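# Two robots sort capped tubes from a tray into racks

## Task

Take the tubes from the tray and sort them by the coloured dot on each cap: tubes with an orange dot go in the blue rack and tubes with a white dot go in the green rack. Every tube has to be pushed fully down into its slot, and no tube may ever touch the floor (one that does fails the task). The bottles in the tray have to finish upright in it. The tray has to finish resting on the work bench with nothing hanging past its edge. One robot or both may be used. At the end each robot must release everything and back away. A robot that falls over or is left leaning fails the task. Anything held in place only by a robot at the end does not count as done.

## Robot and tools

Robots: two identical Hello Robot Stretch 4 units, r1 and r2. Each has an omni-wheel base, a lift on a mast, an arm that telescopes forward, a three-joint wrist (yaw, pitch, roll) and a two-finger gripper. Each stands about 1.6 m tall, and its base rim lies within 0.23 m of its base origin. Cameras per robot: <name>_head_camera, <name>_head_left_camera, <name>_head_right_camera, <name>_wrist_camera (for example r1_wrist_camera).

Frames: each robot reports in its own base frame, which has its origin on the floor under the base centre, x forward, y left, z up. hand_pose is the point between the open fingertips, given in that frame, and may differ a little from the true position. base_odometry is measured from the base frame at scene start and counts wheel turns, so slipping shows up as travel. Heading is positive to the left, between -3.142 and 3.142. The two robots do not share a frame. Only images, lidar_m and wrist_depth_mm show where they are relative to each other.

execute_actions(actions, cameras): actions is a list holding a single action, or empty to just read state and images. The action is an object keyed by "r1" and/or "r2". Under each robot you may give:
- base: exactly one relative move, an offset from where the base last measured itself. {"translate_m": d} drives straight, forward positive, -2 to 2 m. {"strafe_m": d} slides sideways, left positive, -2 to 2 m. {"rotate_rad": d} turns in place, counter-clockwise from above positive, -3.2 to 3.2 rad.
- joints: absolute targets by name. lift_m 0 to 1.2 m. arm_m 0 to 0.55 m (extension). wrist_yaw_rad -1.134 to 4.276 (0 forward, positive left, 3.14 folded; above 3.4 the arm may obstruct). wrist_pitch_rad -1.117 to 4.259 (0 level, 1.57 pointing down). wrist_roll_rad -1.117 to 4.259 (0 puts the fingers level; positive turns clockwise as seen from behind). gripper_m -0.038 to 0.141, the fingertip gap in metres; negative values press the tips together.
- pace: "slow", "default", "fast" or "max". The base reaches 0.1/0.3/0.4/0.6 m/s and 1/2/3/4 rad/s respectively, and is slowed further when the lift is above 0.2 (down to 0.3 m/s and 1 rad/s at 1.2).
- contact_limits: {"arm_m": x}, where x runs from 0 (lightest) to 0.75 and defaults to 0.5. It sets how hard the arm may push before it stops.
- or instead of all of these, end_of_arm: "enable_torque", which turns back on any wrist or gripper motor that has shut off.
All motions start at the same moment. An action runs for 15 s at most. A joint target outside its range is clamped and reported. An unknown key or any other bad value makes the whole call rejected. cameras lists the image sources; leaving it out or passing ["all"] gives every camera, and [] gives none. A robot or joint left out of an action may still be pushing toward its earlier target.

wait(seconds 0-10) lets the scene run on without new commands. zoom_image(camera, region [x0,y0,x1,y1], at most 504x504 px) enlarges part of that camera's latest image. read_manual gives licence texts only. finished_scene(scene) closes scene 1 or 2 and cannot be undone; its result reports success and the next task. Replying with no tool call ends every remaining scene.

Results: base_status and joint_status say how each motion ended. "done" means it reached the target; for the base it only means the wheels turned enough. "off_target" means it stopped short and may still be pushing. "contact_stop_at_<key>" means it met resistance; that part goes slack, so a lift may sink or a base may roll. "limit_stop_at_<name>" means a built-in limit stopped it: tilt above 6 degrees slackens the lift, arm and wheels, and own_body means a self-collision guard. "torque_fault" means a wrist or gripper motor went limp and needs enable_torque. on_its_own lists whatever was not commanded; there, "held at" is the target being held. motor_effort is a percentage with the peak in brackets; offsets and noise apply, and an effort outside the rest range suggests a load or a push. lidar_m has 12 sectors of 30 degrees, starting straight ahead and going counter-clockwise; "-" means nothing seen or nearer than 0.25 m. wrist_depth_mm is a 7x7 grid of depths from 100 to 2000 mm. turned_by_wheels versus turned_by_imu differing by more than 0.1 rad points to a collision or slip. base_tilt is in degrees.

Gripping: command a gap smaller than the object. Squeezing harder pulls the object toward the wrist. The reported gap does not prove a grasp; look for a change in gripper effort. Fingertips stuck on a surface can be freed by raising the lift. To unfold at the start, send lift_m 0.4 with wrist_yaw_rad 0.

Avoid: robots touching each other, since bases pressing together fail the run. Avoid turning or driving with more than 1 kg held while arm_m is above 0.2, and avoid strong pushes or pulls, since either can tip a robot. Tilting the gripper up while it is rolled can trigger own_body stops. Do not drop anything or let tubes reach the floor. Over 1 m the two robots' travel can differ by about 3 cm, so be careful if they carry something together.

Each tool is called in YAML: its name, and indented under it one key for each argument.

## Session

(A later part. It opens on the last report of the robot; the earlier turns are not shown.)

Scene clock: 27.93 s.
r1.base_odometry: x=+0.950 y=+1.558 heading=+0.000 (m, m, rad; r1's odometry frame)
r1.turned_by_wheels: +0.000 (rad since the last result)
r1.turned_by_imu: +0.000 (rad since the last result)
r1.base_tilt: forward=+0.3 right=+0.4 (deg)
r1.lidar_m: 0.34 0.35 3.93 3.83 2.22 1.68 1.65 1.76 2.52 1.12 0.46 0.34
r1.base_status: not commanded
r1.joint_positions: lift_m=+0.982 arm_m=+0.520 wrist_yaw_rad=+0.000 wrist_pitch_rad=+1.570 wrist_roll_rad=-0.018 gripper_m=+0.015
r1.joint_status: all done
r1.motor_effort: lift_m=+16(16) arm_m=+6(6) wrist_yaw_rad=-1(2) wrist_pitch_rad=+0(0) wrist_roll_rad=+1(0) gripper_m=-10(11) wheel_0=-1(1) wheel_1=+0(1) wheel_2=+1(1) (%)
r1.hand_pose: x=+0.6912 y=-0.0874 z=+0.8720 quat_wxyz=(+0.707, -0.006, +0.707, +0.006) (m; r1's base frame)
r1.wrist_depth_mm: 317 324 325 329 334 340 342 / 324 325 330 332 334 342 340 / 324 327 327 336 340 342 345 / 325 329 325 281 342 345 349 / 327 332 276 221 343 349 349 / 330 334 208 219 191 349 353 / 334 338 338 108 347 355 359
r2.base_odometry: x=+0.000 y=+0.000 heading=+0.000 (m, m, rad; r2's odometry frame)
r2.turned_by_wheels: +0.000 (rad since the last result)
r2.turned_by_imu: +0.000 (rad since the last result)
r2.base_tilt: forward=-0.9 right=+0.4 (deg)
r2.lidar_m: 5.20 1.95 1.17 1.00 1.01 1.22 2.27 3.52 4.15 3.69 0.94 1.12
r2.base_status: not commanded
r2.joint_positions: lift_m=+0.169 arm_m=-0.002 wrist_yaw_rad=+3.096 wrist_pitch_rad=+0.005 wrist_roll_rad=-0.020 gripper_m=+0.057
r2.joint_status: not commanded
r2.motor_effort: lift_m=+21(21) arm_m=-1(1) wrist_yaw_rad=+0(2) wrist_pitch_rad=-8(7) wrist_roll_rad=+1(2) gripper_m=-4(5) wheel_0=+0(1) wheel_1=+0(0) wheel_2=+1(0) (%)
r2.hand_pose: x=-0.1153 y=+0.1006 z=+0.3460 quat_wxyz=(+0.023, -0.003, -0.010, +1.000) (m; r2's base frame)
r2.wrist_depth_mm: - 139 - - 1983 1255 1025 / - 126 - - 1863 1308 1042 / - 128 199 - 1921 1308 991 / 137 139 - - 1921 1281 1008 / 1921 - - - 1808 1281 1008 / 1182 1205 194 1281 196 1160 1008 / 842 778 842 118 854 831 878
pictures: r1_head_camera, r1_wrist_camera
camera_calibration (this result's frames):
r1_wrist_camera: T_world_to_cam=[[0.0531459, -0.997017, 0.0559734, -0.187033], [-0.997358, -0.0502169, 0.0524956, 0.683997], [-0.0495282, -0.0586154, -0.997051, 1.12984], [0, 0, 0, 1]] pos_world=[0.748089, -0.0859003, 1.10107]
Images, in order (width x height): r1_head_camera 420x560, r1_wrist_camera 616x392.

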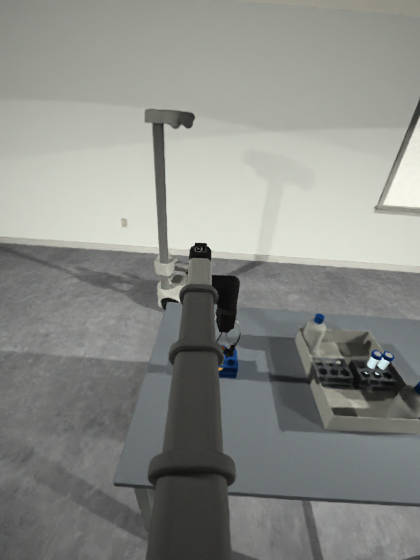

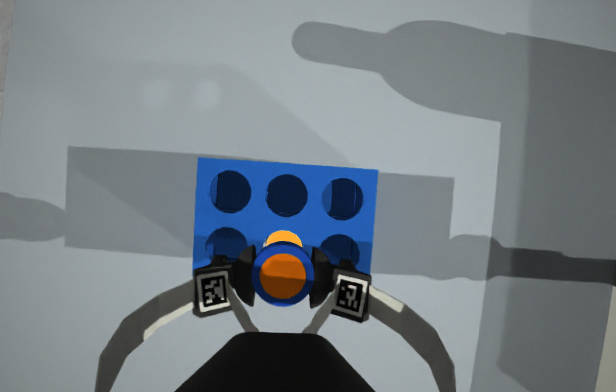

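execute_actions:
  actions:
    - {"r1":{"joints":{"gripper_m":0.055,"lift_m":0.979}}}
  cameras: ["r1_wrist_camera"]

execute_actions:
  actions:
    - {"r1":{"joints":{"lift_m":1.04},"pace":"fast"}}
  cameras: []

execute_actions:
  actions:
    - {"r1":{"base":{"strafe_m":-0.601},"joints":{"lift_m":1.09,"wrist_roll_rad":1.6,"arm_m":0.516},"pace":"fast"}}
  cameras: ["r1_wrist_camera","r1_head_camera"]

Scene clock: 30.40 s.
r1.base_odometry: x=+0.950 y=+1.558 heading=+0.000 (m, m, rad; r1's odometry frame)
r1.turned_by_wheels: +0.000 (rad since the last result)
r1.turned_by_imu: +0.000 (rad since the last result)
r1.base_tilt: forward=+0.4 right=+0.2 (deg)
r1.lidar_m: 0.32 0.35 3.90 3.82 2.21 1.68 1.64 1.74 2.51 1.13 0.44 0.35
r1.base_status: not commanded
r1.joint_positions: lift_m=+0.979 arm_m=+0.520 wrist_yaw_rad=+0.000 wrist_pitch_rad=+1.570 wrist_roll_rad=-0.018 gripper_m=+0.055
r1.joint_status: all done
r1.motor_effort: lift_m=+16(16) arm_m=+5(5) wrist_yaw_rad=-2(2) wrist_pitch_rad=+0(0) wrist_roll_rad=-1(3) gripper_m=-3(12) wheel_0=-1(1) wheel_1=+1(0) wheel_2=+1(1) (%)
r1.hand_pose: x=+0.6912 y=-0.0874 z=+0.8689 quat_wxyz=(+0.707, -0.006, +0.707, +0.006) (m; r1's base frame)
r1.wrist_depth_mm: 315 322 324 327 330 336 340 / 317 322 324 330 332 338 342 / 320 324 327 332 334 340 343 / 324 327 272 276 338 342 345 / 325 330 273 274 343 347 351 / 327 330 213 220 343 351 351 / 327 332 336 109 343 353 353
r2.base_odometry: x=+0.000 y=+0.000 heading=+0.000 (m, m, rad; r2's odometry frame)
r2.turned_by_wheels: +0.000 (rad since the last result)
r2.turned_by_imu: +0.000 (rad since the last result)
r2.base_tilt: forward=-0.8 right=+0.3 (deg)
r2.lidar_m: 5.21 1.94 1.14 1.01 1.00 1.21 2.24 3.52 4.12 3.67 0.95 1.12
r2.base_status: not commanded
r2.joint_positions: lift_m=+0.169 arm_m=-0.002 wrist_yaw_rad=+3.096 wrist_pitch_rad=+0.005 wrist_roll_rad=-0.020 gripper_m=+0.057
r2.joint_status: not commanded
r2.motor_effort: lift_m=+21(21) arm_m=+0(0) wrist_yaw_rad=+2(1) wrist_pitch_rad=-8(7) wrist_roll_rad=+2(2) gripper_m=-4(5) wheel_0=+0(0) wheel_1=+0(0) wheel_2=+0(0) (%)
r2.hand_pose: x=-0.1153 y=+0.1006 z=+0.3460 quat_wxyz=(+0.023, -0.003, -0.010, +1.000) (m; r2's base frame)
r2.wrist_depth_mm: - 138 - - 1921 1308 1042 / - 126 - - 1863 1255 1008 / - 128 199 - 1863 1336 991 / 137 139 - - 1863 1308 991 / 1921 - - - 1808 1281 1008 / 1182 1229 195 1255 196 1138 1025 / 831 788 842 118 842 842 878
pictures: r1_wrist_camera
camera_calibration (this result's frames):
r1_wrist_camera: T_world_to_cam=[[0.053146, -0.997017, 0.0559734, -0.186863], [-0.997358, -0.050217, 0.0524956, 0.684159], [-0.0495282, -0.0586154, -0.997051, 1.12681], [0, 0, 0, 1]] pos_world=[0.748092, -0.0859003, 1.09803]
Images, in order (width x height): r1_wrist_camera 616x392.

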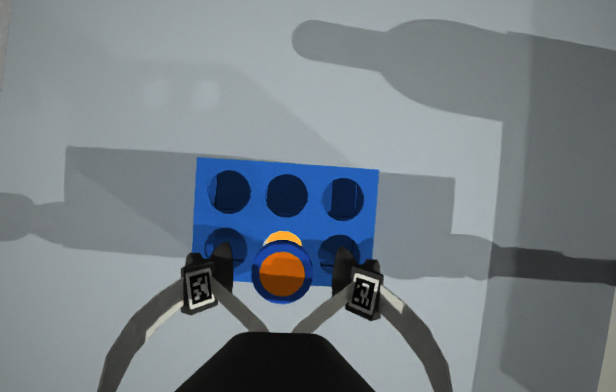

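Scene clock: 31.37 s.
r1.base_odometry: x=+0.950 y=+1.558 heading=+0.000 (m, m, rad; r1's odometry frame)
r1.turned_by_wheels: +0.000 (rad since the last result)
r1.turned_by_imu: +0.000 (rad since the last result)
r1.base_tilt: forward=+0.2 right=+0.3 (deg)
r1.lidar_m: 0.33 0.35 3.92 3.82 2.20 1.68 1.64 1.74 2.51 1.14 0.47 0.34
r1.base_status: not commanded
r1.joint_positions: lift_m=+1.040 arm_m=+0.520 wrist_yaw_rad=+0.000 wrist_pitch_rad=+1.570 wrist_roll_rad=-0.018 gripper_m=+0.055
r1.joint_status: all done
r1.motor_effort: lift_m=+21(23) arm_m=+6(5) wrist_yaw_rad=-2(1) wrist_pitch_rad=+0(0) wrist_roll_rad=+2(2) gripper_m=-3(3) wheel_0=-1(0) wheel_1=+1(1) wheel_2=+1(0) (%)
r1.hand_pose: x=+0.6912 y=-0.0874 z=+0.9295 quat_wxyz=(+0.707, -0.006, +0.707, +0.006) (m; r1's base frame)
r1.wrist_depth_mm: 377 377 382 389 392 394 402 / 379 379 384 389 392 397 402 / 382 382 389 394 402 402 404 / 384 387 387 338 402 404 413 / 389 389 336 340 402 410 413 / 387 392 215 402 404 413 415 / 389 392 397 108 410 415 418
r2.base_odometry: x=+0.000 y=+0.000 heading=+0.000 (m, m, rad; r2's odometry frame)
r2.turned_by_wheels: +0.000 (rad since the last result)
r2.turned_by_imu: +0.000 (rad since the last result)
r2.base_tilt: forward=-0.8 right=+0.3 (deg)
r2.lidar_m: 5.21 1.93 1.13 1.00 1.00 1.22 2.26 3.51 4.16 3.68 0.96 1.12
r2.base_status: not commanded
r2.joint_positions: lift_m=+0.169 arm_m=-0.002 wrist_yaw_rad=+3.096 wrist_pitch_rad=+0.005 wrist_roll_rad=-0.020 gripper_m=+0.057
r2.joint_status: not commanded
r2.motor_effort: lift_m=+21(21) arm_m=-1(0) wrist_yaw_rad=+1(0) wrist_pitch_rad=-7(7) wrist_roll_rad=+1(2) gripper_m=-2(5) wheel_0=+0(1) wheel_1=+0(0) wheel_2=+0(0) (%)
r2.hand_pose: x=-0.1153 y=+0.1006 z=+0.3460 quat_wxyz=(+0.023, -0.003, -0.010, +1.000) (m; r2's base frame)
r2.wrist_depth_mm: - 138 - - 1921 1308 1025 / - 126 - - 1863 1308 1008 / - 128 200 - 1863 1336 1008 / 137 139 - - 1921 1308 1008 / 1863 - - - 1708 1336 1008 / 1182 1205 194 1281 196 1160 1008 / 842 798 842 118 854 831 866
pictures: none
No camera images: the call's "cameras" was empty. Leave "cameras" out to get every camera's image.

Scene clock: 34.50 s.
r1.base_odometry: x=+0.950 y=+0.957 heading=+0.000 (m, m, rad; r1's odometry frame)
r1.turned_by_wheels: +0.000 (rad since the last result)
r1.turned_by_imu: -0.001 (rad since the last result)
r1.base_tilt: forward=+0.3 right=+0.4 (deg)
r1.lidar_m: 0.28 0.32 0.47 4.42 2.24 1.74 1.68 1.79 2.56 4.32 0.42 0.31
r1.base_status: done
r1.joint_positions: lift_m=+1.090 arm_m=+0.517 wrist_yaw_rad=+0.000 wrist_pitch_rad=+1.570 wrist_roll_rad=+1.599 gripper_m=+0.055
r1.joint_status: all done
r1.motor_effort: lift_m=+20(22) arm_m=-5(4) wrist_yaw_rad=-2(2) wrist_pitch_rad=+0(0) wrist_roll_rad=+5(8) gripper_m=-2(3) wheel_0=-1(9) wheel_1=+2(8) wheel_2=+1(2) (%)
r1.hand_pose: x=+0.6880 y=-0.0874 z=+0.9796 quat_wxyz=(+0.493, +0.507, +0.493, -0.507) (m; r1's base frame)
r1.wrist_depth_mm: 421 427 433 436 439 442 452 / 424 427 433 436 442 449 455 / 433 433 439 442 445 452 459 / 430 433 439 445 455 462 466 / 433 439 439 384 449 314 469 / 439 421 215 327 455 413 473 / 445 442 445 109 459 469 473
r2.base_odometry: x=+0.000 y=+0.000 heading=+0.000 (m, m, rad; r2's odometry frame)
r2.turned_by_wheels: +0.000 (rad since the last result)
r2.turned_by_imu: +0.000 (rad since the last result)
r2.base_tilt: forward=-0.8 right=+0.4 (deg)
r2.lidar_m: 5.21 1.94 1.19 1.01 1.01 1.20 2.26 3.50 4.14 3.67 0.94 1.13
r2.base_status: not commanded
r2.joint_positions: lift_m=+0.169 arm_m=-0.002 wrist_yaw_rad=+3.096 wrist_pitch_rad=+0.005 wrist_roll_rad=-0.020 gripper_m=+0.057
r2.joint_status: not commanded
r2.motor_effort: lift_m=+21(21) arm_m=+0(0) wrist_yaw_rad=+1(1) wrist_pitch_rad=-8(7) wrist_roll_rad=+2(2) gripper_m=-4(4) wheel_0=+0(1) wheel_1=+0(0) wheel_2=+0(0) (%)
r2.hand_pose: x=-0.1153 y=+0.1006 z=+0.3460 quat_wxyz=(+0.023, -0.003, -0.010, +1.000) (m; r2's base frame)
r2.wrist_depth_mm: - 138 - - 1863 1308 1025 / - 127 - - 1863 1308 991 / - 128 199 - 1863 1308 1008 / 137 139 - - 1983 1281 991 / 1808 - - - 1808 1308 991 / 1182 1229 195 1308 196 1160 991 / 831 798 842 118 842 831 866
pictures: r1_head_camera, r1_wrist_camera
camera_calibration (this result's frames):
r1_wrist_camera: T_world_to_cam=[[-0.998454, -0.00666563, 0.0551814, 0.618006], [-0.00372463, 0.998575, 0.0532293, 0.0825497], [-0.0554576, 0.0529415, -0.997056, 1.25084], [0, 0, 0, 1]] pos_world=[0.686727, -0.144534, 1.20866]
Images, in order (width x height): r1_head_camera 420x560, r1_wrist_camera 616x392.

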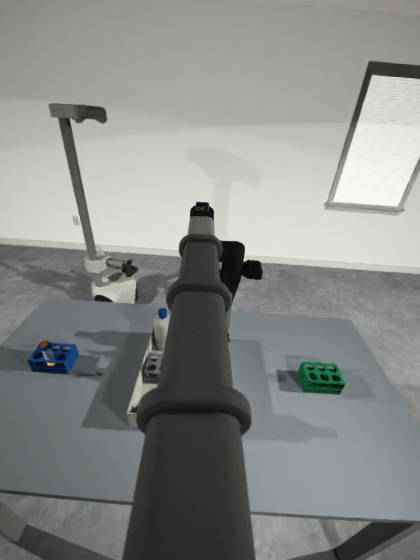

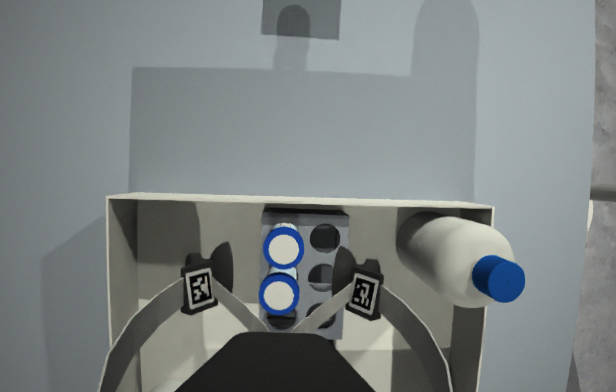

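execute_actions:
  actions:
    - {"r1":{"base":{"strafe_m":0.004},"joints":{"lift_m":0.983}}}
  cameras: ["r1_wrist_camera"]

execute_actions:
  actions:
    - {"r1":{"joints":{"gripper_m":0.015}}}
  cameras: []

execute_actions:
  actions:
    - {"r1":{"joints":{"lift_m":1.09}}}
  cameras: ["r1_wrist_camera"]

execute_actions:
  actions:
    - {"r1":{"base":{"strafe_m":-0.24},"joints":{"arm_m":0.5}}}
  cameras: ["r1_wrist_camera"]

Scene clock: 37.50 s.
r1.base_odometry: x=+0.950 y=+0.961 heading=+0.000 (m, m, rad; r1's odometry frame)
r1.turned_by_wheels: +0.000 (rad since the last result)
r1.turned_by_imu: +0.000 (rad since the last result)
r1.base_tilt: forward=+0.3 right=+0.3 (deg)
r1.lidar_m: 0.28 0.30 0.46 4.42 2.25 1.73 1.68 1.80 2.56 4.33 0.40 0.31
r1.base_status: done
r1.joint_positions: lift_m=+0.983 arm_m=+0.517 wrist_yaw_rad=+0.000 wrist_pitch_rad=+1.570 wrist_roll_rad=+1.599 gripper_m=+0.055
r1.joint_status: all done
r1.motor_effort: lift_m=+16(19) arm_m=-5(5) wrist_yaw_rad=-2(3) wrist_pitch_rad=+0(0) wrist_roll_rad=+4(1) gripper_m=-3(1) wheel_0=-1(7) wheel_1=+2(7) wheel_2=+0(0) (%)
r1.hand_pose: x=+0.6880 y=-0.0874 z=+0.8729 quat_wxyz=(+0.493, +0.507, +0.493, -0.507) (m; r1's base frame)
r1.wrist_depth_mm: 322 324 327 330 334 343 342 / 324 324 329 334 336 342 343 / 325 329 332 336 342 342 347 / 325 329 332 338 340 345 349 / 290 330 334 274 343 260 211 / 290 332 215 216 282 238 203 / 306 334 338 109 347 349 -
r2.base_odometry: x=+0.000 y=+0.000 heading=+0.000 (m, m, rad; r2's odometry frame)
r2.turned_by_wheels: +0.000 (rad since the last result)
r2.turned_by_imu: +0.000 (rad since the last result)
r2.base_tilt: forward=-0.9 right=+0.3 (deg)
r2.lidar_m: 5.20 1.96 1.16 1.01 1.00 1.20 2.24 3.51 4.14 3.68 0.95 1.12
r2.base_status: not commanded
r2.joint_positions: lift_m=+0.169 arm_m=-0.002 wrist_yaw_rad=+3.096 wrist_pitch_rad=+0.005 wrist_roll_rad=-0.020 gripper_m=+0.057
r2.joint_status: not commanded
r2.motor_effort: lift_m=+21(21) arm_m=+0(0) wrist_yaw_rad=-1(1) wrist_pitch_rad=-8(8) wrist_roll_rad=+2(1) gripper_m=-4(3) wheel_0=+1(0) wheel_1=+0(0) wheel_2=+1(0) (%)
r2.hand_pose: x=-0.1153 y=+0.1006 z=+0.3460 quat_wxyz=(+0.023, -0.003, -0.010, +1.000) (m; r2's base frame)
r2.wrist_depth_mm: - 138 - - 1983 1255 1025 / - 126 - - 1921 1281 1042 / - 128 199 - 1921 1281 991 / 137 139 - - 1921 1281 1008 / 1863 - - - 1708 1281 1008 / 1160 1205 195 1255 196 1138 1008 / 831 798 854 118 854 842 878
pictures: r1_wrist_camera
camera_calibration (this result's frames):
r1_wrist_camera: T_world_to_cam=[[-0.998454, -0.00666519, 0.0551814, 0.623888], [-0.00372419, 0.998575, 0.0532293, 0.0882264], [-0.0554576, 0.0529415, -0.997056, 1.1445], [0, 0, 0, 1]] pos_world=[0.686723, -0.144534, 1.10201]
Images, in order (width x height): r1_wrist_camera 616x392.

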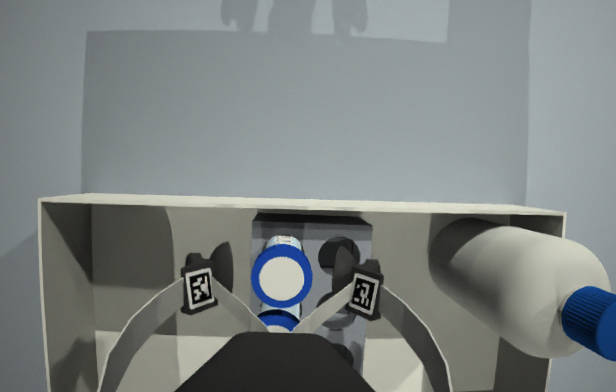

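Scene clock: 38.70 s.
r1.base_odometry: x=+0.950 y=+0.961 heading=+0.000 (m, m, rad; r1's odometry frame)
r1.turned_by_wheels: +0.000 (rad since the last result)
r1.turned_by_imu: +0.000 (rad since the last result)
r1.base_tilt: forward=+0.3 right=+0.4 (deg)
r1.lidar_m: 0.28 0.30 0.45 4.42 2.25 1.73 1.68 1.78 2.56 4.32 0.41 0.30
r1.base_status: not commanded
r1.joint_positions: lift_m=+0.983 arm_m=+0.517 wrist_yaw_rad=+0.000 wrist_pitch_rad=+1.570 wrist_roll_rad=+1.599 gripper_m=+0.015
r1.joint_status: all done
r1.motor_effort: lift_m=+16(16) arm_m=-5(5) wrist_yaw_rad=-3(2) wrist_pitch_rad=+0(1) wrist_roll_rad=+5(3) gripper_m=-11(11) wheel_0=-1(1) wheel_1=+1(1) wheel_2=+0(0) (%)
r1.hand_pose: x=+0.6880 y=-0.0874 z=+0.8729 quat_wxyz=(+0.493, +0.507, +0.493, -0.507) (m; r1's base frame)
r1.wrist_depth_mm: 320 324 327 330 340 338 343 / 320 327 330 334 336 343 343 / 324 324 329 336 343 345 349 / 324 330 332 338 340 347 349 / 290 330 332 252 342 262 212 / 290 330 208 211 191 238 203 / 304 336 338 108 345 351 -
r2.base_odometry: x=+0.000 y=+0.000 heading=+0.000 (m, m, rad; r2's odometry frame)
r2.turned_by_wheels: +0.000 (rad since the last result)
r2.turned_by_imu: +0.000 (rad since the last result)
r2.base_tilt: forward=-0.8 right=+0.3 (deg)
r2.lidar_m: 5.20 1.94 1.14 1.01 1.01 1.21 2.25 3.50 4.15 3.68 0.93 1.11
r2.base_status: not commanded
r2.joint_positions: lift_m=+0.169 arm_m=-0.002 wrist_yaw_rad=+3.096 wrist_pitch_rad=+0.005 wrist_roll_rad=-0.020 gripper_m=+0.057
r2.joint_status: not commanded
r2.motor_effort: lift_m=+21(21) arm_m=+0(0) wrist_yaw_rad=+2(0) wrist_pitch_rad=-8(6) wrist_roll_rad=+1(2) gripper_m=-3(5) wheel_0=+0(0) wheel_1=+0(0) wheel_2=+1(0) (%)
r2.hand_pose: x=-0.1153 y=+0.1006 z=+0.3460 quat_wxyz=(+0.023, -0.003, -0.010, +1.000) (m; r2's base frame)
r2.wrist_depth_mm: - 138 - - 1921 1281 1042 / - 126 - - 1921 1308 1008 / - 128 199 - 1863 1281 1008 / 137 139 - - 1863 1308 1008 / 1921 - - - 1661 1308 1008 / 1205 1205 194 1281 196 1182 991 / 842 788 842 118 854 842 866
pictures: none
No camera images: the call's "cameras" was empty. Leave "cameras" out to get every camera's image.

Scene clock: 40.17 s.
r1.base_odometry: x=+0.950 y=+0.961 heading=+0.000 (m, m, rad; r1's odometry frame)
r1.turned_by_wheels: +0.000 (rad since the last result)
r1.turned_by_imu: +0.000 (rad since the last result)
r1.base_tilt: forward=+0.2 right=+0.3 (deg)
r1.lidar_m: 0.29 0.31 0.46 4.43 2.25 1.72 1.68 1.80 2.57 4.32 0.42 0.31
r1.base_status: not commanded
r1.joint_positions: lift_m=+1.090 arm_m=+0.517 wrist_yaw_rad=+0.000 wrist_pitch_rad=+1.570 wrist_roll_rad=+1.599 gripper_m=+0.015
r1.joint_status: all done
r1.motor_effort: lift_m=+22(23) arm_m=-5(5) wrist_yaw_rad=-1(3) wrist_pitch_rad=+0(1) wrist_roll_rad=+1(1) gripper_m=-12(12) wheel_0=-1(0) wheel_1=+2(1) wheel_2=+0(0) (%)
r1.hand_pose: x=+0.6880 y=-0.0874 z=+0.9795 quat_wxyz=(+0.493, +0.507, +0.493, -0.507) (m; r1's base frame)
r1.wrist_depth_mm: 424 427 436 436 442 445 452 / 424 427 439 439 445 455 452 / 430 433 436 442 449 455 455 / 433 436 439 427 452 452 459 / 436 436 442 252 449 310 466 / 439 421 208 210 192 442 473 / 442 439 452 109 459 466 473
r2.base_odometry: x=+0.000 y=+0.000 heading=+0.000 (m, m, rad; r2's odometry frame)
r2.turned_by_wheels: +0.000 (rad since the last result)
r2.turned_by_imu: +0.000 (rad since the last result)
r2.base_tilt: forward=-0.8 right=+0.3 (deg)
r2.lidar_m: 5.21 1.95 1.17 1.01 1.01 1.21 2.24 3.50 4.13 3.68 0.95 1.13
r2.base_status: not commanded
r2.joint_positions: lift_m=+0.169 arm_m=-0.002 wrist_yaw_rad=+3.096 wrist_pitch_rad=+0.005 wrist_roll_rad=-0.020 gripper_m=+0.057
r2.joint_status: not commanded
r2.motor_effort: lift_m=+21(21) arm_m=+0(0) wrist_yaw_rad=+0(2) wrist_pitch_rad=-6(9) wrist_roll_rad=+2(2) gripper_m=-4(3) wheel_0=+1(0) wheel_1=+0(0) wheel_2=+0(0) (%)
r2.hand_pose: x=-0.1153 y=+0.1006 z=+0.3460 quat_wxyz=(+0.023, -0.003, -0.010, +1.000) (m; r2's base frame)
r2.wrist_depth_mm: - 138 - - 1808 1281 1042 / - 126 - - 1921 1281 1025 / - 128 198 - 1921 1308 991 / 136 139 - - 1921 1255 1008 / 1808 - - - 1808 1336 991 / 1160 1205 195 1281 196 1160 1008 / 831 809 831 118 842 831 878
pictures: r1_wrist_camera
camera_calibration (this result's frames):
r1_wrist_camera: T_world_to_cam=[[-0.998454, -0.00666464, 0.0551814, 0.618006], [-0.00372363, 0.998575, 0.0532293, 0.0825548], [-0.0554576, 0.0529415, -0.997056, 1.25073], [0, 0, 0, 1]] pos_world=[0.68672, -0.144534, 1.20855]
Images, in order (width x height): r1_wrist_camera 616x392.

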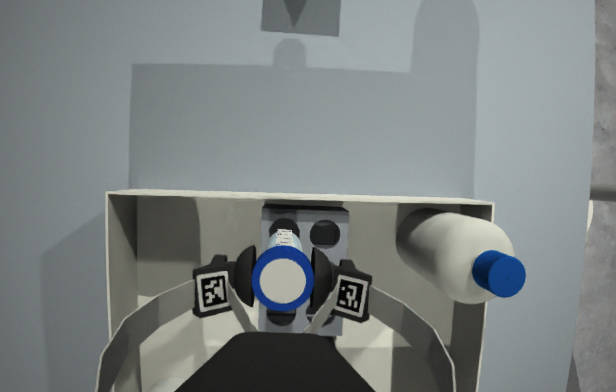

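Scene clock: 42.27 s.
r1.base_odometry: x=+0.950 y=+0.721 heading=+0.000 (m, m, rad; r1's odometry frame)
r1.turned_by_wheels: +0.000 (rad since the last result)
r1.turned_by_imu: +0.000 (rad since the last result)
r1.base_tilt: forward=+0.3 right=+0.4 (deg)
r1.lidar_m: 0.28 0.30 0.44 4.67 2.26 1.73 1.68 1.80 2.57 4.07 0.39 0.28
r1.base_status: done
r1.joint_positions: lift_m=+1.090 arm_m=+0.501 wrist_yaw_rad=+0.000 wrist_pitch_rad=+1.570 wrist_roll_rad=+1.599 gripper_m=+0.015
r1.joint_status: all done
r1.motor_effort: lift_m=+21(22) arm_m=-5(5) wrist_yaw_rad=+0(1) wrist_pitch_rad=+0(0) wrist_roll_rad=+1(1) gripper_m=-12(13) wheel_0=-1(7) wheel_1=+2(7) wheel_2=+0(2) (%)
r1.hand_pose: x=+0.6721 y=-0.0874 z=+0.9795 quat_wxyz=(+0.493, +0.507, +0.493, -0.507) (m; r1's base frame)
r1.wrist_depth_mm: 424 427 433 436 445 445 449 / 424 430 436 430 449 449 459 / 430 433 436 387 449 452 462 / 430 436 445 442 455 455 462 / 439 436 445 253 452 462 469 / 436 442 207 211 191 462 469 / 439 445 449 109 462 473 477
r2.base_odometry: x=+0.000 y=+0.000 heading=+0.000 (m, m, rad; r2's odometry frame)
r2.turned_by_wheels: +0.000 (rad since the last result)
r2.turned_by_imu: +0.000 (rad since the last result)
r2.base_tilt: forward=-0.8 right=+0.4 (deg)
r2.lidar_m: 5.20 1.95 1.15 1.00 1.02 1.21 2.25 3.52 4.15 3.68 0.95 1.12
r2.base_status: not commanded
r2.joint_positions: lift_m=+0.169 arm_m=-0.002 wrist_yaw_rad=+3.096 wrist_pitch_rad=+0.005 wrist_roll_rad=-0.020 gripper_m=+0.057
r2.joint_status: not commanded
r2.motor_effort: lift_m=+21(21) arm_m=-1(1) wrist_yaw_rad=+1(0) wrist_pitch_rad=-6(8) wrist_roll_rad=+0(1) gripper_m=-3(5) wheel_0=+0(0) wheel_1=+0(0) wheel_2=+0(0) (%)
r2.hand_pose: x=-0.1153 y=+0.1006 z=+0.3460 quat_wxyz=(+0.023, -0.003, -0.010, +1.000) (m; r2's base frame)
r2.wrist_depth_mm: - 138 - - 1863 1255 1042 / - 126 - - 1921 1281 1008 / - 128 199 - 1921 1308 1008 / 136 139 - - 1863 1281 1008 / 1863 - - - 1708 1281 1008 / 1182 1229 195 1281 196 1160 976 / 842 798 831 118 866 820 878
pictures: r1_wrist_camera
camera_calibration (this result's frames):
r1_wrist_camera: T_world_to_cam=[[-0.998454, -0.00663215, 0.0551816, 0.602052], [-0.00369113, 0.998575, 0.0532293, 0.0824717], [-0.055456, 0.0529434, -0.997056, 1.24987], [0, 0, 0, 1]] pos_world=[0.670739, -0.144534, 1.20858]
Images, in order (width x height): r1_wrist_camera 616x392.

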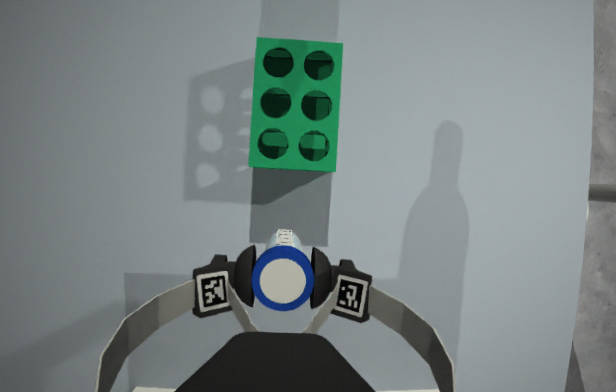

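execute_actions:
  actions:
    - {"r1":{"base":{"strafe_m":-0.169},"joints":{"arm_m":0.508}}}
  cameras: ["r1_wrist_camera"]

zoom_image:
  camera: "r1_wrist_camera"
  region: [230,180,380,300]

Scene clock: 44.83 s.
r1.base_odometry: x=+0.950 y=+0.552 heading=+0.000 (m, m, rad; r1's odometry frame)
r1.turned_by_wheels: +0.000 (rad since the last result)
r1.turned_by_imu: +0.000 (rad since the last result)
r1.base_tilt: forward=+0.4 right=+0.2 (deg)
r1.lidar_m: 0.26 0.28 0.42 4.84 2.26 1.74 1.69 1.81 2.60 3.91 0.39 0.27
r1.base_status: done
r1.joint_positions: lift_m=+1.090 arm_m=+0.507 wrist_yaw_rad=+0.000 wrist_pitch_rad=+1.570 wrist_roll_rad=+1.599 gripper_m=+0.015
r1.joint_status: all done
r1.motor_effort: lift_m=+21(21) arm_m=+5(7) wrist_yaw_rad=-2(2) wrist_pitch_rad=+1(0) wrist_roll_rad=+4(0) gripper_m=-12(11) wheel_0=-2(10) wheel_1=+2(8) wheel_2=+0(0) (%)
r1.hand_pose: x=+0.6782 y=-0.0874 z=+0.9795 quat_wxyz=(+0.493, +0.507, +0.493, -0.507) (m; r1's base frame)
r1.wrist_depth_mm: 424 427 433 436 442 452 1255 / 424 430 436 436 442 449 455 / 427 430 436 442 449 452 459 / 427 436 442 445 452 459 462 / 433 445 442 252 459 455 466 / 436 439 208 211 191 462 469 / 445 445 452 109 459 469 469
r2.base_odometry: x=+0.000 y=+0.000 heading=+0.000 (m, m, rad; r2's odometry frame)
r2.turned_by_wheels: +0.000 (rad since the last result)
r2.turned_by_imu: +0.000 (rad since the last result)
r2.base_tilt: forward=-0.8 right=+0.3 (deg)
r2.lidar_m: 5.19 1.94 1.14 1.01 1.00 1.18 2.26 3.51 4.15 3.67 0.94 1.12
r2.base_status: not commanded
r2.joint_positions: lift_m=+0.169 arm_m=-0.002 wrist_yaw_rad=+3.096 wrist_pitch_rad=+0.005 wrist_roll_rad=-0.020 gripper_m=+0.057
r2.joint_status: not commanded
r2.motor_effort: lift_m=+21(21) arm_m=+0(0) wrist_yaw_rad=+1(0) wrist_pitch_rad=-8(7) wrist_roll_rad=+1(1) gripper_m=-3(4) wheel_0=+0(0) wheel_1=+0(0) wheel_2=+0(0) (%)
r2.hand_pose: x=-0.1153 y=+0.1006 z=+0.3460 quat_wxyz=(+0.023, -0.003, -0.010, +1.000) (m; r2's base frame)
r2.wrist_depth_mm: - 138 - - 1921 1255 1042 / - 126 - - 1863 1281 1008 / - 128 200 - 1983 1281 976 / 137 139 - - 1921 1308 1008 / 1863 - - - 1708 1281 991 / 1160 1229 195 1308 196 1182 1025 / 842 788 842 118 854 854 866
pictures: r1_wrist_camera
camera_calibration (this result's frames):
r1_wrist_camera: T_world_to_cam=[[-0.998454, -0.00659033, 0.0551874, 0.608148], [-0.00364899, 0.998576, 0.0532293, 0.0824657], [-0.0554596, 0.0529457, -0.997056, 1.25021], [0, 0, 0, 1]] pos_world=[0.676845, -0.144534, 1.20858]
Images, in order (width x height): r1_wrist_camera 616x392.

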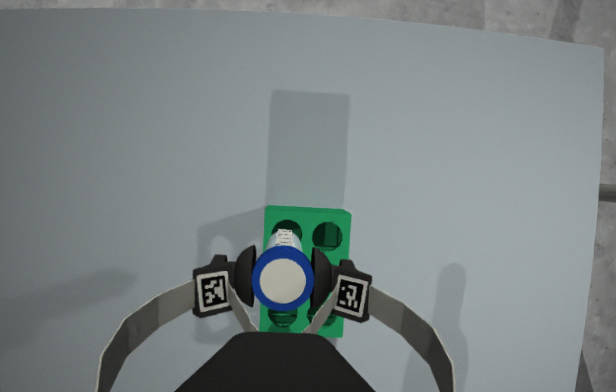

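Region (230, 180, 380, 300) of r1_wrist_camera's 616x392 image, scaled by 3.360; it fills the top 403 rows of this view, and the rest is white.

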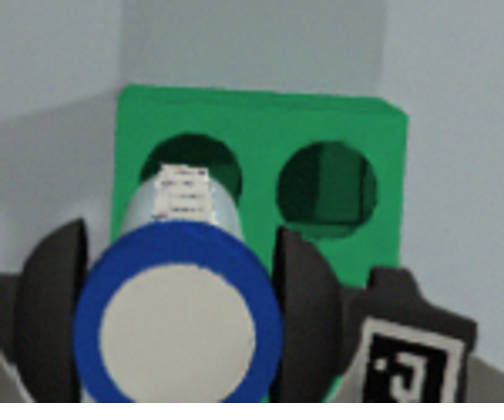

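execute_actions:
  actions:
    - {"r1":{"base":{"strafe_m":0.002},"joints":{"arm_m":0.5035,"lift_m":1.045}}}
  cameras: ["r1_wrist_camera"]

execute_actions:
  actions:
    - {"r1":{"joints":{"lift_m":0.982},"pace":"slow"}}
  cameras: ["r1_wrist_camera"]

Scene clock: 46.60 s.
r1.base_odometry: x=+0.950 y=+0.554 heading=+0.000 (m, m, rad; r1's odometry frame)
r1.turned_by_wheels: +0.000 (rad since the last result)
r1.turned_by_imu: +0.000 (rad since the last result)
r1.base_tilt: forward=+0.3 right=+0.3 (deg)
r1.lidar_m: 0.27 0.29 0.42 4.83 2.26 1.75 1.69 1.80 2.61 3.92 0.38 0.29
r1.base_status: done
r1.joint_positions: lift_m=+1.045 arm_m=+0.504 wrist_yaw_rad=+0.000 wrist_pitch_rad=+1.570 wrist_roll_rad=+1.599 gripper_m=+0.015
r1.joint_status: all done
r1.motor_effort: lift_m=+16(20) arm_m=-5(6) wrist_yaw_rad=-2(3) wrist_pitch_rad=+0(0) wrist_roll_rad=+0(4) gripper_m=-11(11) wheel_0=-1(5) wheel_1=+1(7) wheel_2=+0(0) (%)
r1.hand_pose: x=+0.6756 y=-0.0874 z=+0.9349 quat_wxyz=(+0.493, +0.507, +0.493, -0.507) (m; r1's base frame)
r1.wrist_depth_mm: 379 384 389 394 397 399 404 / 382 384 389 397 399 402 413 / 387 389 394 399 399 404 413 / 387 392 397 404 407 413 415 / 392 397 399 252 410 413 421 / 392 394 208 211 191 421 421 / 397 399 399 109 415 421 427
r2.base_odometry: x=+0.000 y=+0.000 heading=+0.000 (m, m, rad; r2's odometry frame)
r2.turned_by_wheels: +0.000 (rad since the last result)
r2.turned_by_imu: +0.000 (rad since the last result)
r2.base_tilt: forward=-0.8 right=+0.4 (deg)
r2.lidar_m: 5.21 1.92 1.16 1.01 1.02 1.21 2.24 3.52 4.14 3.66 0.93 1.14
r2.base_status: not commanded
r2.joint_positions: lift_m=+0.169 arm_m=-0.002 wrist_yaw_rad=+3.096 wrist_pitch_rad=+0.005 wrist_roll_rad=-0.020 gripper_m=+0.057
r2.joint_status: not commanded
r2.motor_effort: lift_m=+21(21) arm_m=+0(0) wrist_yaw_rad=+1(1) wrist_pitch_rad=-8(7) wrist_roll_rad=+2(2) gripper_m=-4(5) wheel_0=+0(0) wheel_1=+0(0) wheel_2=+0(0) (%)
r2.hand_pose: x=-0.1153 y=+0.1006 z=+0.3460 quat_wxyz=(+0.023, -0.003, -0.010, +1.000) (m; r2's base frame)
r2.wrist_depth_mm: - 139 - - 1983 1255 1025 / - 126 - - 1921 1308 1008 / - 128 199 - 1921 1308 1008 / 136 139 - - 1921 1308 991 / 1921 - - - 1708 1308 1025 / 1160 1205 194 1336 196 1138 1008 / 831 798 842 118 854 854 866
pictures: r1_wrist_camera
camera_calibration (this result's frames):
r1_wrist_camera: T_world_to_cam=[[-0.998456, -0.00659969, 0.0551556, 0.608063], [-0.00366005, 0.998576, 0.0532292, 0.0848368], [-0.0554283, 0.0529452, -0.997058, 1.2056], [0, 0, 0, 1]] pos_world=[0.674259, -0.144534, 1.164]
Images, in order (width x height): r1_wrist_camera 616x392.

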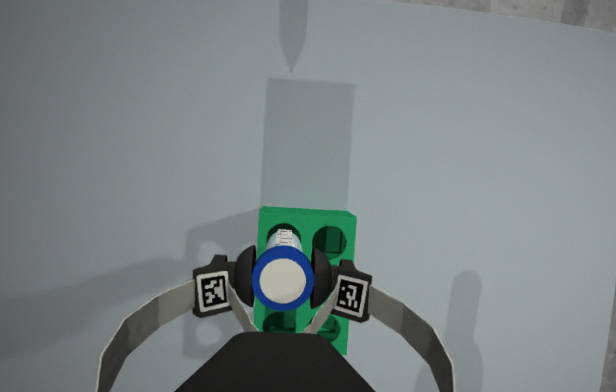

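Scene clock: 48.00 s.
r1.base_odometry: x=+0.950 y=+0.554 heading=+0.000 (m, m, rad; r1's odometry frame)
r1.turned_by_wheels: +0.000 (rad since the last result)
r1.turned_by_imu: +0.000 (rad since the last result)
r1.base_tilt: forward=+0.3 right=+0.3 (deg)
r1.lidar_m: 0.26 0.29 0.43 4.83 2.26 1.75 1.71 1.82 2.59 3.90 0.37 0.27
r1.base_status: not commanded
r1.joint_positions: lift_m=+0.982 arm_m=+0.504 wrist_yaw_rad=+0.000 wrist_pitch_rad=+1.570 wrist_roll_rad=+1.599 gripper_m=+0.015
r1.joint_status: all done
r1.motor_effort: lift_m=+16(16) arm_m=-5(5) wrist_yaw_rad=-2(3) wrist_pitch_rad=+0(0) wrist_roll_rad=+4(2) gripper_m=-12(12) wheel_0=-1(1) wheel_1=+1(1) wheel_2=+0(0) (%)
r1.hand_pose: x=+0.6756 y=-0.0874 z=+0.8719 quat_wxyz=(+0.493, +0.507, +0.493, -0.507) (m; r1's base frame)
r1.wrist_depth_mm: 319 320 327 329 334 336 340 / 319 325 329 332 338 340 342 / 324 327 330 336 338 343 345 / 325 329 332 336 342 345 349 / 327 330 332 251 343 347 351 / 332 336 208 210 191 351 353 / 334 336 338 108 347 355 357
r2.base_odometry: x=+0.000 y=+0.000 heading=+0.000 (m, m, rad; r2's odometry frame)
r2.turned_by_wheels: +0.000 (rad since the last result)
r2.turned_by_imu: +0.000 (rad since the last result)
r2.base_tilt: forward=-0.8 right=+0.4 (deg)
r2.lidar_m: 5.21 1.94 1.14 1.00 1.01 1.21 2.24 3.50 4.14 3.69 0.95 1.12
r2.base_status: not commanded
r2.joint_positions: lift_m=+0.169 arm_m=-0.002 wrist_yaw_rad=+3.096 wrist_pitch_rad=+0.005 wrist_roll_rad=-0.020 gripper_m=+0.057
r2.joint_status: not commanded
r2.motor_effort: lift_m=+21(21) arm_m=-1(0) wrist_yaw_rad=-2(2) wrist_pitch_rad=-7(7) wrist_roll_rad=+1(3) gripper_m=-4(5) wheel_0=+1(0) wheel_1=+0(0) wheel_2=+0(0) (%)
r2.hand_pose: x=-0.1153 y=+0.1006 z=+0.3460 quat_wxyz=(+0.023, -0.003, -0.010, +1.000) (m; r2's base frame)
r2.wrist_depth_mm: - 138 - - 1921 1255 1025 / - 126 - - 1983 1308 1025 / - 128 198 - 1921 1308 1008 / 137 139 - - 1921 1308 1008 / 1921 - - - 1756 1255 991 / 1160 1205 195 1281 196 1182 976 / 831 798 854 117 854 831 878
pictures: r1_wrist_camera
camera_calibration (this result's frames):
r1_wrist_camera: T_world_to_cam=[[-0.998456, -0.0065996, 0.0551555, 0.611535], [-0.00365997, 0.998576, 0.0532292, 0.0881899], [-0.0554282, 0.0529452, -0.997058, 1.14279], [0, 0, 0, 1]] pos_world=[0.674257, -0.144534, 1.10101]
Images, in order (width x height): r1_wrist_camera 616x392.

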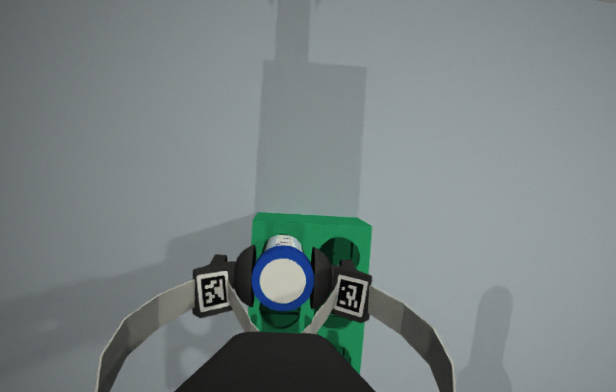

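execute_actions:
  actions:
    - {"r1":{"joints":{"gripper_m":0.055,"lift_m":0.979}}}
  cameras: ["r1_wrist_camera"]

execute_actions:
  actions:
    - {"r1":{"base":{"strafe_m":0.448},"joints":{"lift_m":1.04,"arm_m":0.508},"pace":"fast"}}
  cameras: []

execute_actions:
  actions:
    - {"r1":{"joints":{"lift_m":0.983,"arm_m":0.52}}}
  cameras: ["r1_wrist_camera"]

Scene clock: 50.50 s.
r1.base_odometry: x=+0.950 y=+0.554 heading=+0.000 (m, m, rad; r1's odometry frame)
r1.turned_by_wheels: +0.000 (rad since the last result)
r1.turned_by_imu: +0.000 (rad since the last result)
r1.base_tilt: forward=+0.3 right=+0.3 (deg)
r1.lidar_m: 0.27 0.29 0.44 4.83 2.27 1.75 1.70 1.83 2.60 3.91 0.37 0.28
r1.base_status: not commanded
r1.joint_positions: lift_m=+0.979 arm_m=+0.504 wrist_yaw_rad=+0.000 wrist_pitch_rad=+1.570 wrist_roll_rad=+1.599 gripper_m=+0.055
r1.joint_status: all done
r1.motor_effort: lift_m=+16(16) arm_m=-5(5) wrist_yaw_rad=-2(1) wrist_pitch_rad=+0(0) wrist_roll_rad=+2(1) gripper_m=-4(12) wheel_0=-1(1) wheel_1=+1(1) wheel_2=+0(0) (%)
r1.hand_pose: x=+0.6756 y=-0.0874 z=+0.8689 quat_wxyz=(+0.493, +0.507, +0.493, -0.507) (m; r1's base frame)
r1.wrist_depth_mm: 317 320 324 327 330 336 340 / 319 322 327 330 336 336 343 / 319 325 327 330 336 340 343 / 324 327 330 334 338 342 347 / 325 330 330 273 340 343 349 / 329 330 213 217 281 347 349 / 329 334 336 108 343 351 355
r2.base_odometry: x=+0.000 y=+0.000 heading=+0.000 (m, m, rad; r2's odometry frame)
r2.turned_by_wheels: +0.000 (rad since the last result)
r2.turned_by_imu: +0.000 (rad since the last result)
r2.base_tilt: forward=-0.9 right=+0.4 (deg)
r2.lidar_m: 5.22 1.94 1.13 1.00 1.02 1.19 2.27 3.50 4.16 3.69 0.96 1.12
r2.base_status: not commanded
r2.joint_positions: lift_m=+0.169 arm_m=-0.002 wrist_yaw_rad=+3.096 wrist_pitch_rad=+0.005 wrist_roll_rad=-0.020 gripper_m=+0.057
r2.joint_status: not commanded
r2.motor_effort: lift_m=+21(21) arm_m=+0(1) wrist_yaw_rad=+2(1) wrist_pitch_rad=-9(8) wrist_roll_rad=+1(2) gripper_m=-3(4) wheel_0=+0(0) wheel_1=+0(0) wheel_2=+0(0) (%)
r2.hand_pose: x=-0.1153 y=+0.1006 z=+0.3460 quat_wxyz=(+0.023, -0.003, -0.010, +1.000) (m; r2's base frame)
r2.wrist_depth_mm: - 138 - - 1863 1281 1042 / - 126 - - 1921 1281 1008 / - 128 198 - 1863 1308 991 / 137 139 - - 1863 1336 1008 / 1808 - - - 1708 1308 1008 / 1160 1255 194 1281 196 1138 991 / 842 798 831 118 842 831 878
pictures: r1_wrist_camera
camera_calibration (this result's frames):
r1_wrist_camera: T_world_to_cam=[[-0.998456, -0.00659961, 0.0551556, 0.611699], [-0.00365997, 0.998576, 0.0532292, 0.088351], [-0.0554283, 0.0529452, -0.997058, 1.13977], [0, 0, 0, 1]] pos_world=[0.674253, -0.144534, 1.09798]
Images, in order (width x height): r1_wrist_camera 616x392.

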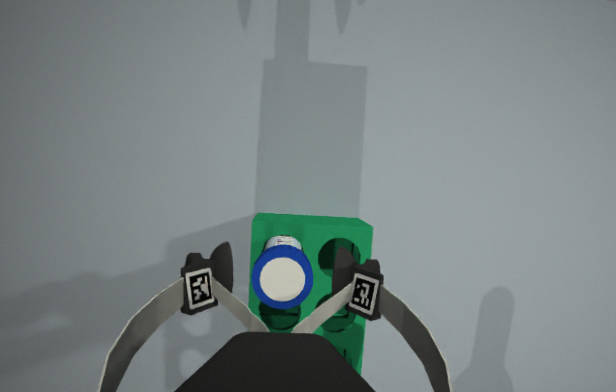

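Scene clock: 53.03 s.
r1.base_odometry: x=+0.950 y=+1.002 heading=+0.000 (m, m, rad; r1's odometry frame)
r1.turned_by_wheels: +0.000 (rad since the last result)
r1.turned_by_imu: +0.001 (rad since the last result)
r1.base_tilt: forward=+0.3 right=+0.3 (deg)
r1.lidar_m: 0.30 0.31 0.46 4.39 2.22 1.73 1.67 1.79 2.57 4.36 0.43 0.29
r1.base_status: done
r1.joint_positions: lift_m=+1.040 arm_m=+0.507 wrist_yaw_rad=+0.000 wrist_pitch_rad=+1.570 wrist_roll_rad=+1.599 gripper_m=+0.055
r1.joint_status: all done
r1.motor_effort: lift_m=+20(22) arm_m=+6(6) wrist_yaw_rad=-3(3) wrist_pitch_rad=+0(1) wrist_roll_rad=+5(4) gripper_m=-3(4) wheel_0=+0(8) wheel_1=-1(10) wheel_2=+0(0) (%)
r1.hand_pose: x=+0.6782 y=-0.0874 z=+0.9296 quat_wxyz=(+0.493, +0.507, +0.493, -0.507) (m; r1's base frame)
r1.wrist_depth_mm: 375 377 382 387 394 397 399 / 375 382 387 392 392 397 404 / 384 382 387 392 397 402 404 / 379 384 384 334 394 262 410 / 382 387 278 336 399 263 415 / 389 384 216 338 402 407 413 / 389 370 397 109 404 410 421
r2.base_odometry: x=+0.000 y=+0.000 heading=+0.000 (m, m, rad; r2's odometry frame)
r2.turned_by_wheels: +0.000 (rad since the last result)
r2.turned_by_imu: +0.000 (rad since the last result)
r2.base_tilt: forward=-0.8 right=+0.4 (deg)
r2.lidar_m: 5.21 1.94 1.16 1.00 1.01 1.20 2.24 3.52 4.14 3.68 0.93 1.10
r2.base_status: not commanded
r2.joint_positions: lift_m=+0.169 arm_m=-0.002 wrist_yaw_rad=+3.096 wrist_pitch_rad=+0.005 wrist_roll_rad=-0.020 gripper_m=+0.057
r2.joint_status: not commanded
r2.motor_effort: lift_m=+21(21) arm_m=+0(1) wrist_yaw_rad=-1(0) wrist_pitch_rad=-8(7) wrist_roll_rad=+2(2) gripper_m=-4(4) wheel_0=+0(0) wheel_1=+0(0) wheel_2=+1(1) (%)
r2.hand_pose: x=-0.1153 y=+0.1006 z=+0.3460 quat_wxyz=(+0.023, -0.003, -0.010, +1.000) (m; r2's base frame)
r2.wrist_depth_mm: - 139 - - 1921 1281 1025 / - 127 - - 1863 1281 1042 / - 128 198 - 1921 1281 1008 / 137 139 - - 1921 1281 991 / 1921 - - - 1756 1255 976 / 1160 1255 195 1308 196 1138 991 / 842 809 842 118 854 842 878
pictures: none
No camera images: the call's "cameras" was empty. Leave "cameras" out to get every camera's image.

Scene clock: 54.20 s.
r1.base_odometry: x=+0.950 y=+1.002 heading=+0.000 (m, m, rad; r1's odometry frame)
r1.turned_by_wheels: +0.000 (rad since the last result)
r1.turned_by_imu: +0.000 (rad since the last result)
r1.base_tilt: forward=+0.4 right=+0.4 (deg)
r1.lidar_m: 0.28 0.31 0.48 4.37 2.25 1.69 1.68 1.77 2.55 4.35 0.42 0.31
r1.base_status: not commanded
r1.joint_positions: lift_m=+0.983 arm_m=+0.519 wrist_yaw_rad=+0.000 wrist_pitch_rad=+1.570 wrist_roll_rad=+1.599 gripper_m=+0.055
r1.joint_status: all done
r1.motor_effort: lift_m=+16(19) arm_m=+6(7) wrist_yaw_rad=-2(2) wrist_pitch_rad=+0(1) wrist_roll_rad=+4(3) gripper_m=-2(1) wheel_0=+0(0) wheel_1=-1(1) wheel_2=+0(0) (%)
r1.hand_pose: x=+0.6902 y=-0.0874 z=+0.8730 quat_wxyz=(+0.493, +0.507, +0.493, -0.507) (m; r1's base frame)
r1.wrist_depth_mm: 320 325 325 332 336 338 342 / 322 325 330 334 338 342 345 / 324 325 330 336 342 342 345 / 289 329 332 276 338 260 204 / 291 329 332 276 343 262 203 / 287 330 215 279 282 347 286 / 306 334 336 109 349 351 297
r2.base_odometry: x=+0.000 y=+0.000 heading=+0.000 (m, m, rad; r2's odometry frame)
r2.turned_by_wheels: +0.000 (rad since the last result)
r2.turned_by_imu: +0.000 (rad since the last result)
r2.base_tilt: forward=-0.8 right=+0.3 (deg)
r2.lidar_m: 5.21 1.96 1.17 1.01 1.01 1.20 2.23 3.51 4.14 3.68 0.95 1.12
r2.base_status: not commanded
r2.joint_positions: lift_m=+0.169 arm_m=-0.002 wrist_yaw_rad=+3.096 wrist_pitch_rad=+0.005 wrist_roll_rad=-0.020 gripper_m=+0.057
r2.joint_status: not commanded
r2.motor_effort: lift_m=+21(21) arm_m=-1(0) wrist_yaw_rad=+1(0) wrist_pitch_rad=-8(7) wrist_roll_rad=+2(2) gripper_m=-4(5) wheel_0=+0(0) wheel_1=+0(0) wheel_2=+1(0) (%)
r2.hand_pose: x=-0.1153 y=+0.1006 z=+0.3460 quat_wxyz=(+0.023, -0.003, -0.010, +1.000) (m; r2's base frame)
r2.wrist_depth_mm: - 138 - - 1808 1308 1025 / - 126 - - 1921 1281 1025 / - 128 200 - 1863 1255 1008 / 137 139 - - 1863 1308 1008 / 1863 - - - 1708 1308 991 / 1160 1205 194 1308 197 1182 991 / 831 788 831 118 866 831 866
pictures: r1_wrist_camera
camera_calibration (this result's frames):
r1_wrist_camera: T_world_to_cam=[[-0.998457, -0.00659574, 0.05513, 0.626074], [-0.00365746, 0.998576, 0.0532291, 0.0881873], [-0.0554026, 0.0529454, -0.997059, 1.1446], [0, 0, 0, 1]] pos_world=[0.688844, -0.144534, 1.10203]
Images, in order (width x height): r1_wrist_camera 616x392.

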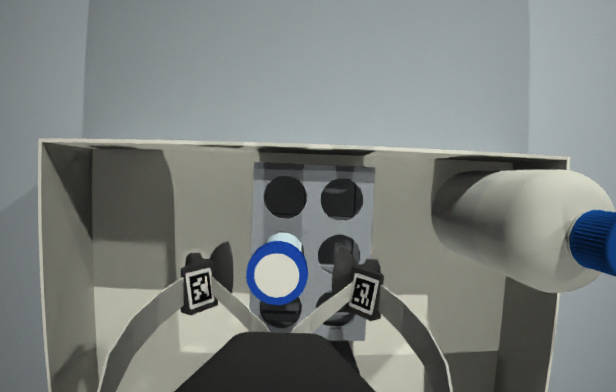

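execute_actions:
  actions:
    - {"r1":{"joints":{"gripper_m":0.015,"arm_m":0.5215}}}
  cameras: []

execute_actions:
  actions:
    - {"r1":{"joints":{"lift_m":1.055}}}
  cameras: ["r1_wrist_camera"]

execute_actions:
  actions:
    - {"r1":{"base":{"strafe_m":-0.367},"joints":{"arm_m":0.5085}}}
  cameras: ["r1_wrist_camera"]

Scene clock: 56.30 s.
r1.base_odometry: x=+0.950 y=+1.002 heading=+0.000 (m, m, rad; r1's odometry frame)
r1.turned_by_wheels: +0.000 (rad since the last result)
r1.turned_by_imu: +0.000 (rad since the last result)
r1.base_tilt: forward=+0.3 right=+0.2 (deg)
r1.lidar_m: 0.29 0.32 0.48 4.39 2.25 1.72 1.67 1.79 2.56 4.35 0.43 0.30
r1.base_status: not commanded
r1.joint_positions: lift_m=+0.983 arm_m=+0.521 wrist_yaw_rad=+0.000 wrist_pitch_rad=+1.570 wrist_roll_rad=+1.599 gripper_m=+0.015
r1.joint_status: all done
r1.motor_effort: lift_m=+16(16) arm_m=+6(5) wrist_yaw_rad=-2(2) wrist_pitch_rad=+0(0) wrist_roll_rad=+3(3) gripper_m=-14(14) wheel_0=+0(0) wheel_1=-1(0) wheel_2=+0(0) (%)
r1.hand_pose: x=+0.6917 y=-0.0874 z=+0.8730 quat_wxyz=(+0.493, +0.507, +0.493, -0.507) (m; r1's base frame)
r1.wrist_depth_mm: 319 324 325 330 336 340 342 / 320 327 330 332 340 343 343 / 322 325 327 334 340 343 347 / 285 327 329 277 340 265 204 / 287 332 330 250 343 264 203 / 287 330 207 213 192 349 289 / 304 334 336 108 347 351 298
r2.base_odometry: x=+0.000 y=+0.000 heading=+0.000 (m, m, rad; r2's odometry frame)
r2.turned_by_wheels: +0.000 (rad since the last result)
r2.turned_by_imu: +0.000 (rad since the last result)
r2.base_tilt: forward=-0.8 right=+0.4 (deg)
r2.lidar_m: 5.20 1.91 1.15 1.01 1.01 1.18 2.24 3.50 4.15 3.68 0.94 1.12
r2.base_status: not commanded
r2.joint_positions: lift_m=+0.169 arm_m=-0.002 wrist_yaw_rad=+3.096 wrist_pitch_rad=+0.005 wrist_roll_rad=-0.020 gripper_m=+0.057
r2.joint_status: not commanded
r2.motor_effort: lift_m=+21(21) arm_m=+0(0) wrist_yaw_rad=+0(3) wrist_pitch_rad=-8(7) wrist_roll_rad=+2(2) gripper_m=-4(4) wheel_0=+0(1) wheel_1=+0(0) wheel_2=+0(0) (%)
r2.hand_pose: x=-0.1153 y=+0.1006 z=+0.3460 quat_wxyz=(+0.023, -0.003, -0.010, +1.000) (m; r2's base frame)
r2.wrist_depth_mm: - 138 - - 1863 1308 1025 / - 126 - - 1863 1308 1025 / - 128 198 - 1983 1336 1008 / 137 139 - - 1921 1308 991 / 1921 - - - 1756 1308 1008 / 1138 1229 194 1281 196 1182 991 / 831 809 842 118 842 831 866
pictures: none
No camera images: the call's "cameras" was empty. Leave "cameras" out to get every camera's image.

Scene clock: 57.57 s.
r1.base_odometry: x=+0.950 y=+1.002 heading=+0.000 (m, m, rad; r1's odometry frame)
r1.turned_by_wheels: +0.000 (rad since the last result)
r1.turned_by_imu: +0.000 (rad since the last result)
r1.base_tilt: forward=+0.3 right=+0.3 (deg)
r1.lidar_m: 0.30 0.33 0.47 4.38 2.23 1.73 1.68 1.77 2.55 4.36 0.43 0.32
r1.base_status: not commanded
r1.joint_positions: lift_m=+1.055 arm_m=+0.521 wrist_yaw_rad=+0.000 wrist_pitch_rad=+1.570 wrist_roll_rad=+1.599 gripper_m=+0.015
r1.joint_status: all done
r1.motor_effort: lift_m=+22(24) arm_m=+5(6) wrist_yaw_rad=-3(1) wrist_pitch_rad=+1(1) wrist_roll_rad=+2(5) gripper_m=-13(10) wheel_0=+0(0) wheel_1=-1(1) wheel_2=+0(0) (%)
r1.hand_pose: x=+0.6917 y=-0.0874 z=+0.9445 quat_wxyz=(+0.493, +0.507, +0.493, -0.507) (m; r1's base frame)
r1.wrist_depth_mm: 389 394 397 404 407 415 415 / 392 394 399 404 410 413 418 / 397 397 404 404 413 415 427 / 399 399 404 351 413 279 424 / 399 402 407 250 415 286 427 / 402 353 208 213 191 421 433 / 404 389 410 109 418 410 436
r2.base_odometry: x=+0.000 y=+0.000 heading=+0.000 (m, m, rad; r2's odometry frame)
r2.turned_by_wheels: +0.000 (rad since the last result)
r2.turned_by_imu: +0.000 (rad since the last result)
r2.base_tilt: forward=-0.8 right=+0.4 (deg)
r2.lidar_m: 5.21 1.94 1.16 0.99 1.01 1.20 2.26 3.51 4.14 3.68 0.95 1.12
r2.base_status: not commanded
r2.joint_positions: lift_m=+0.169 arm_m=-0.002 wrist_yaw_rad=+3.096 wrist_pitch_rad=+0.005 wrist_roll_rad=-0.020 gripper_m=+0.057
r2.joint_status: not commanded
r2.motor_effort: lift_m=+21(21) arm_m=+0(0) wrist_yaw_rad=-1(1) wrist_pitch_rad=-7(7) wrist_roll_rad=+2(3) gripper_m=-3(4) wheel_0=+0(0) wheel_1=+0(0) wheel_2=+0(0) (%)
r2.hand_pose: x=-0.1153 y=+0.1006 z=+0.3460 quat_wxyz=(+0.023, -0.003, -0.010, +1.000) (m; r2's base frame)
r2.wrist_depth_mm: - 138 - - 1921 1281 1025 / - 126 - - 1863 1281 1025 / - 128 198 - 1921 1308 991 / 136 139 - - 1983 1255 991 / 1808 - - - 1756 1255 991 / 1160 1229 195 1281 196 1182 1008 / 842 798 831 118 854 854 866
pictures: r1_wrist_camera
camera_calibration (this result's frames):
r1_wrist_camera: T_world_to_cam=[[-0.998457, -0.00659433, 0.05513, 0.623635], [-0.00365606, 0.998576, 0.0532291, 0.0843855], [-0.0554025, 0.0529455, -0.997059, 1.21599], [0, 0, 0, 1]] pos_world=[0.69035, -0.144534, 1.17354]
Images, in order (width x height): r1_wrist_camera 616x392.

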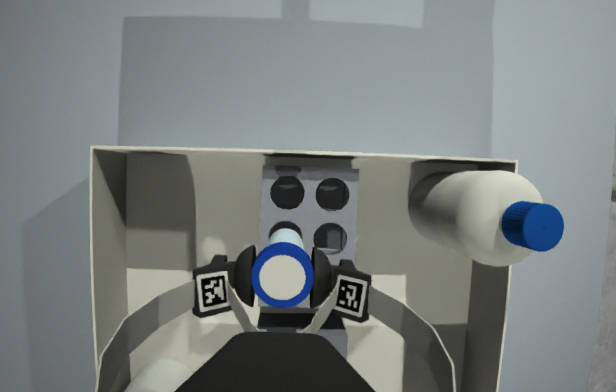

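Scene clock: 60.10 s.
r1.base_odometry: x=+0.950 y=+0.635 heading=+0.000 (m, m, rad; r1's odometry frame)
r1.turned_by_wheels: +0.000 (rad since the last result)
r1.turned_by_imu: +0.000 (rad since the last result)
r1.base_tilt: forward=+0.4 right=+0.4 (deg)
r1.lidar_m: 0.27 0.29 0.45 4.76 2.27 1.75 1.71 1.83 2.58 3.99 0.40 0.28
r1.base_status: done
r1.joint_positions: lift_m=+1.055 arm_m=+0.509 wrist_yaw_rad=+0.000 wrist_pitch_rad=+1.570 wrist_roll_rad=+1.599 gripper_m=+0.015
r1.joint_status: all done
r1.motor_effort: lift_m=+20(22) arm_m=-5(7) wrist_yaw_rad=-2(3) wrist_pitch_rad=+1(1) wrist_roll_rad=+4(4) gripper_m=-11(14) wheel_0=+1(9) wheel_1=+0(8) wheel_2=+0(0) (%)
r1.hand_pose: x=+0.6806 y=-0.0874 z=+0.9446 quat_wxyz=(+0.493, +0.507, +0.493, -0.507) (m; r1's base frame)
r1.wrist_depth_mm: 389 392 399 402 404 413 415 / 389 394 399 407 410 415 418 / 392 397 404 347 410 415 424 / 397 402 404 349 413 424 427 / 399 404 410 250 418 427 430 / 404 404 207 212 191 433 430 / 402 410 410 109 424 430 439
r2.base_odometry: x=+0.000 y=+0.000 heading=+0.000 (m, m, rad; r2's odometry frame)
r2.turned_by_wheels: +0.000 (rad since the last result)
r2.turned_by_imu: +0.000 (rad since the last result)
r2.base_tilt: forward=-0.8 right=+0.4 (deg)
r2.lidar_m: 5.21 1.96 1.17 1.00 1.01 1.20 2.25 3.51 4.14 3.66 0.95 1.12
r2.base_status: not commanded
r2.joint_positions: lift_m=+0.169 arm_m=-0.002 wrist_yaw_rad=+3.096 wrist_pitch_rad=+0.005 wrist_roll_rad=-0.020 gripper_m=+0.057
r2.joint_status: not commanded
r2.motor_effort: lift_m=+21(21) arm_m=+0(0) wrist_yaw_rad=+0(0) wrist_pitch_rad=-8(8) wrist_roll_rad=+0(1) gripper_m=-3(5) wheel_0=+0(0) wheel_1=+0(0) wheel_2=+0(1) (%)
r2.hand_pose: x=-0.1153 y=+0.1006 z=+0.3460 quat_wxyz=(+0.023, -0.003, -0.010, +1.000) (m; r2's base frame)
r2.wrist_depth_mm: - 138 - - 1921 1281 1042 / - 126 - - 1921 1308 1008 / - 128 199 - 1983 1281 991 / 137 139 - - 1863 1308 991 / 1863 - - - 1708 1281 1008 / 1182 1229 194 1281 196 1138 991 / 831 798 831 118 842 842 891
pictures: r1_wrist_camera
camera_calibration (this result's frames):
r1_wrist_camera: T_world_to_cam=[[-0.998458, -0.00661141, 0.0551188, 0.612541], [-0.00367373, 0.998576, 0.0532291, 0.0843512], [-0.0553922, 0.0529445, -0.99706, 1.21547], [0, 0, 0, 1]] pos_world=[0.679234, -0.144534, 1.17364]
Images, in order (width x height): r1_wrist_camera 616x392.

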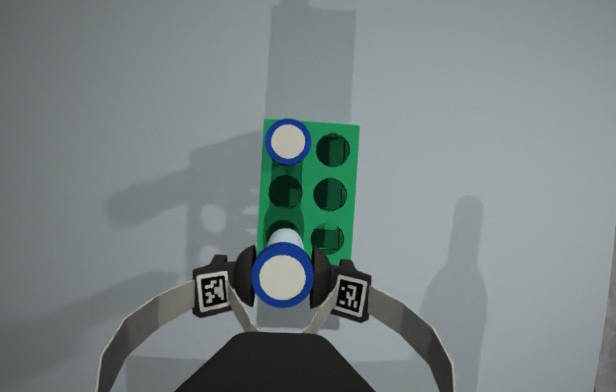

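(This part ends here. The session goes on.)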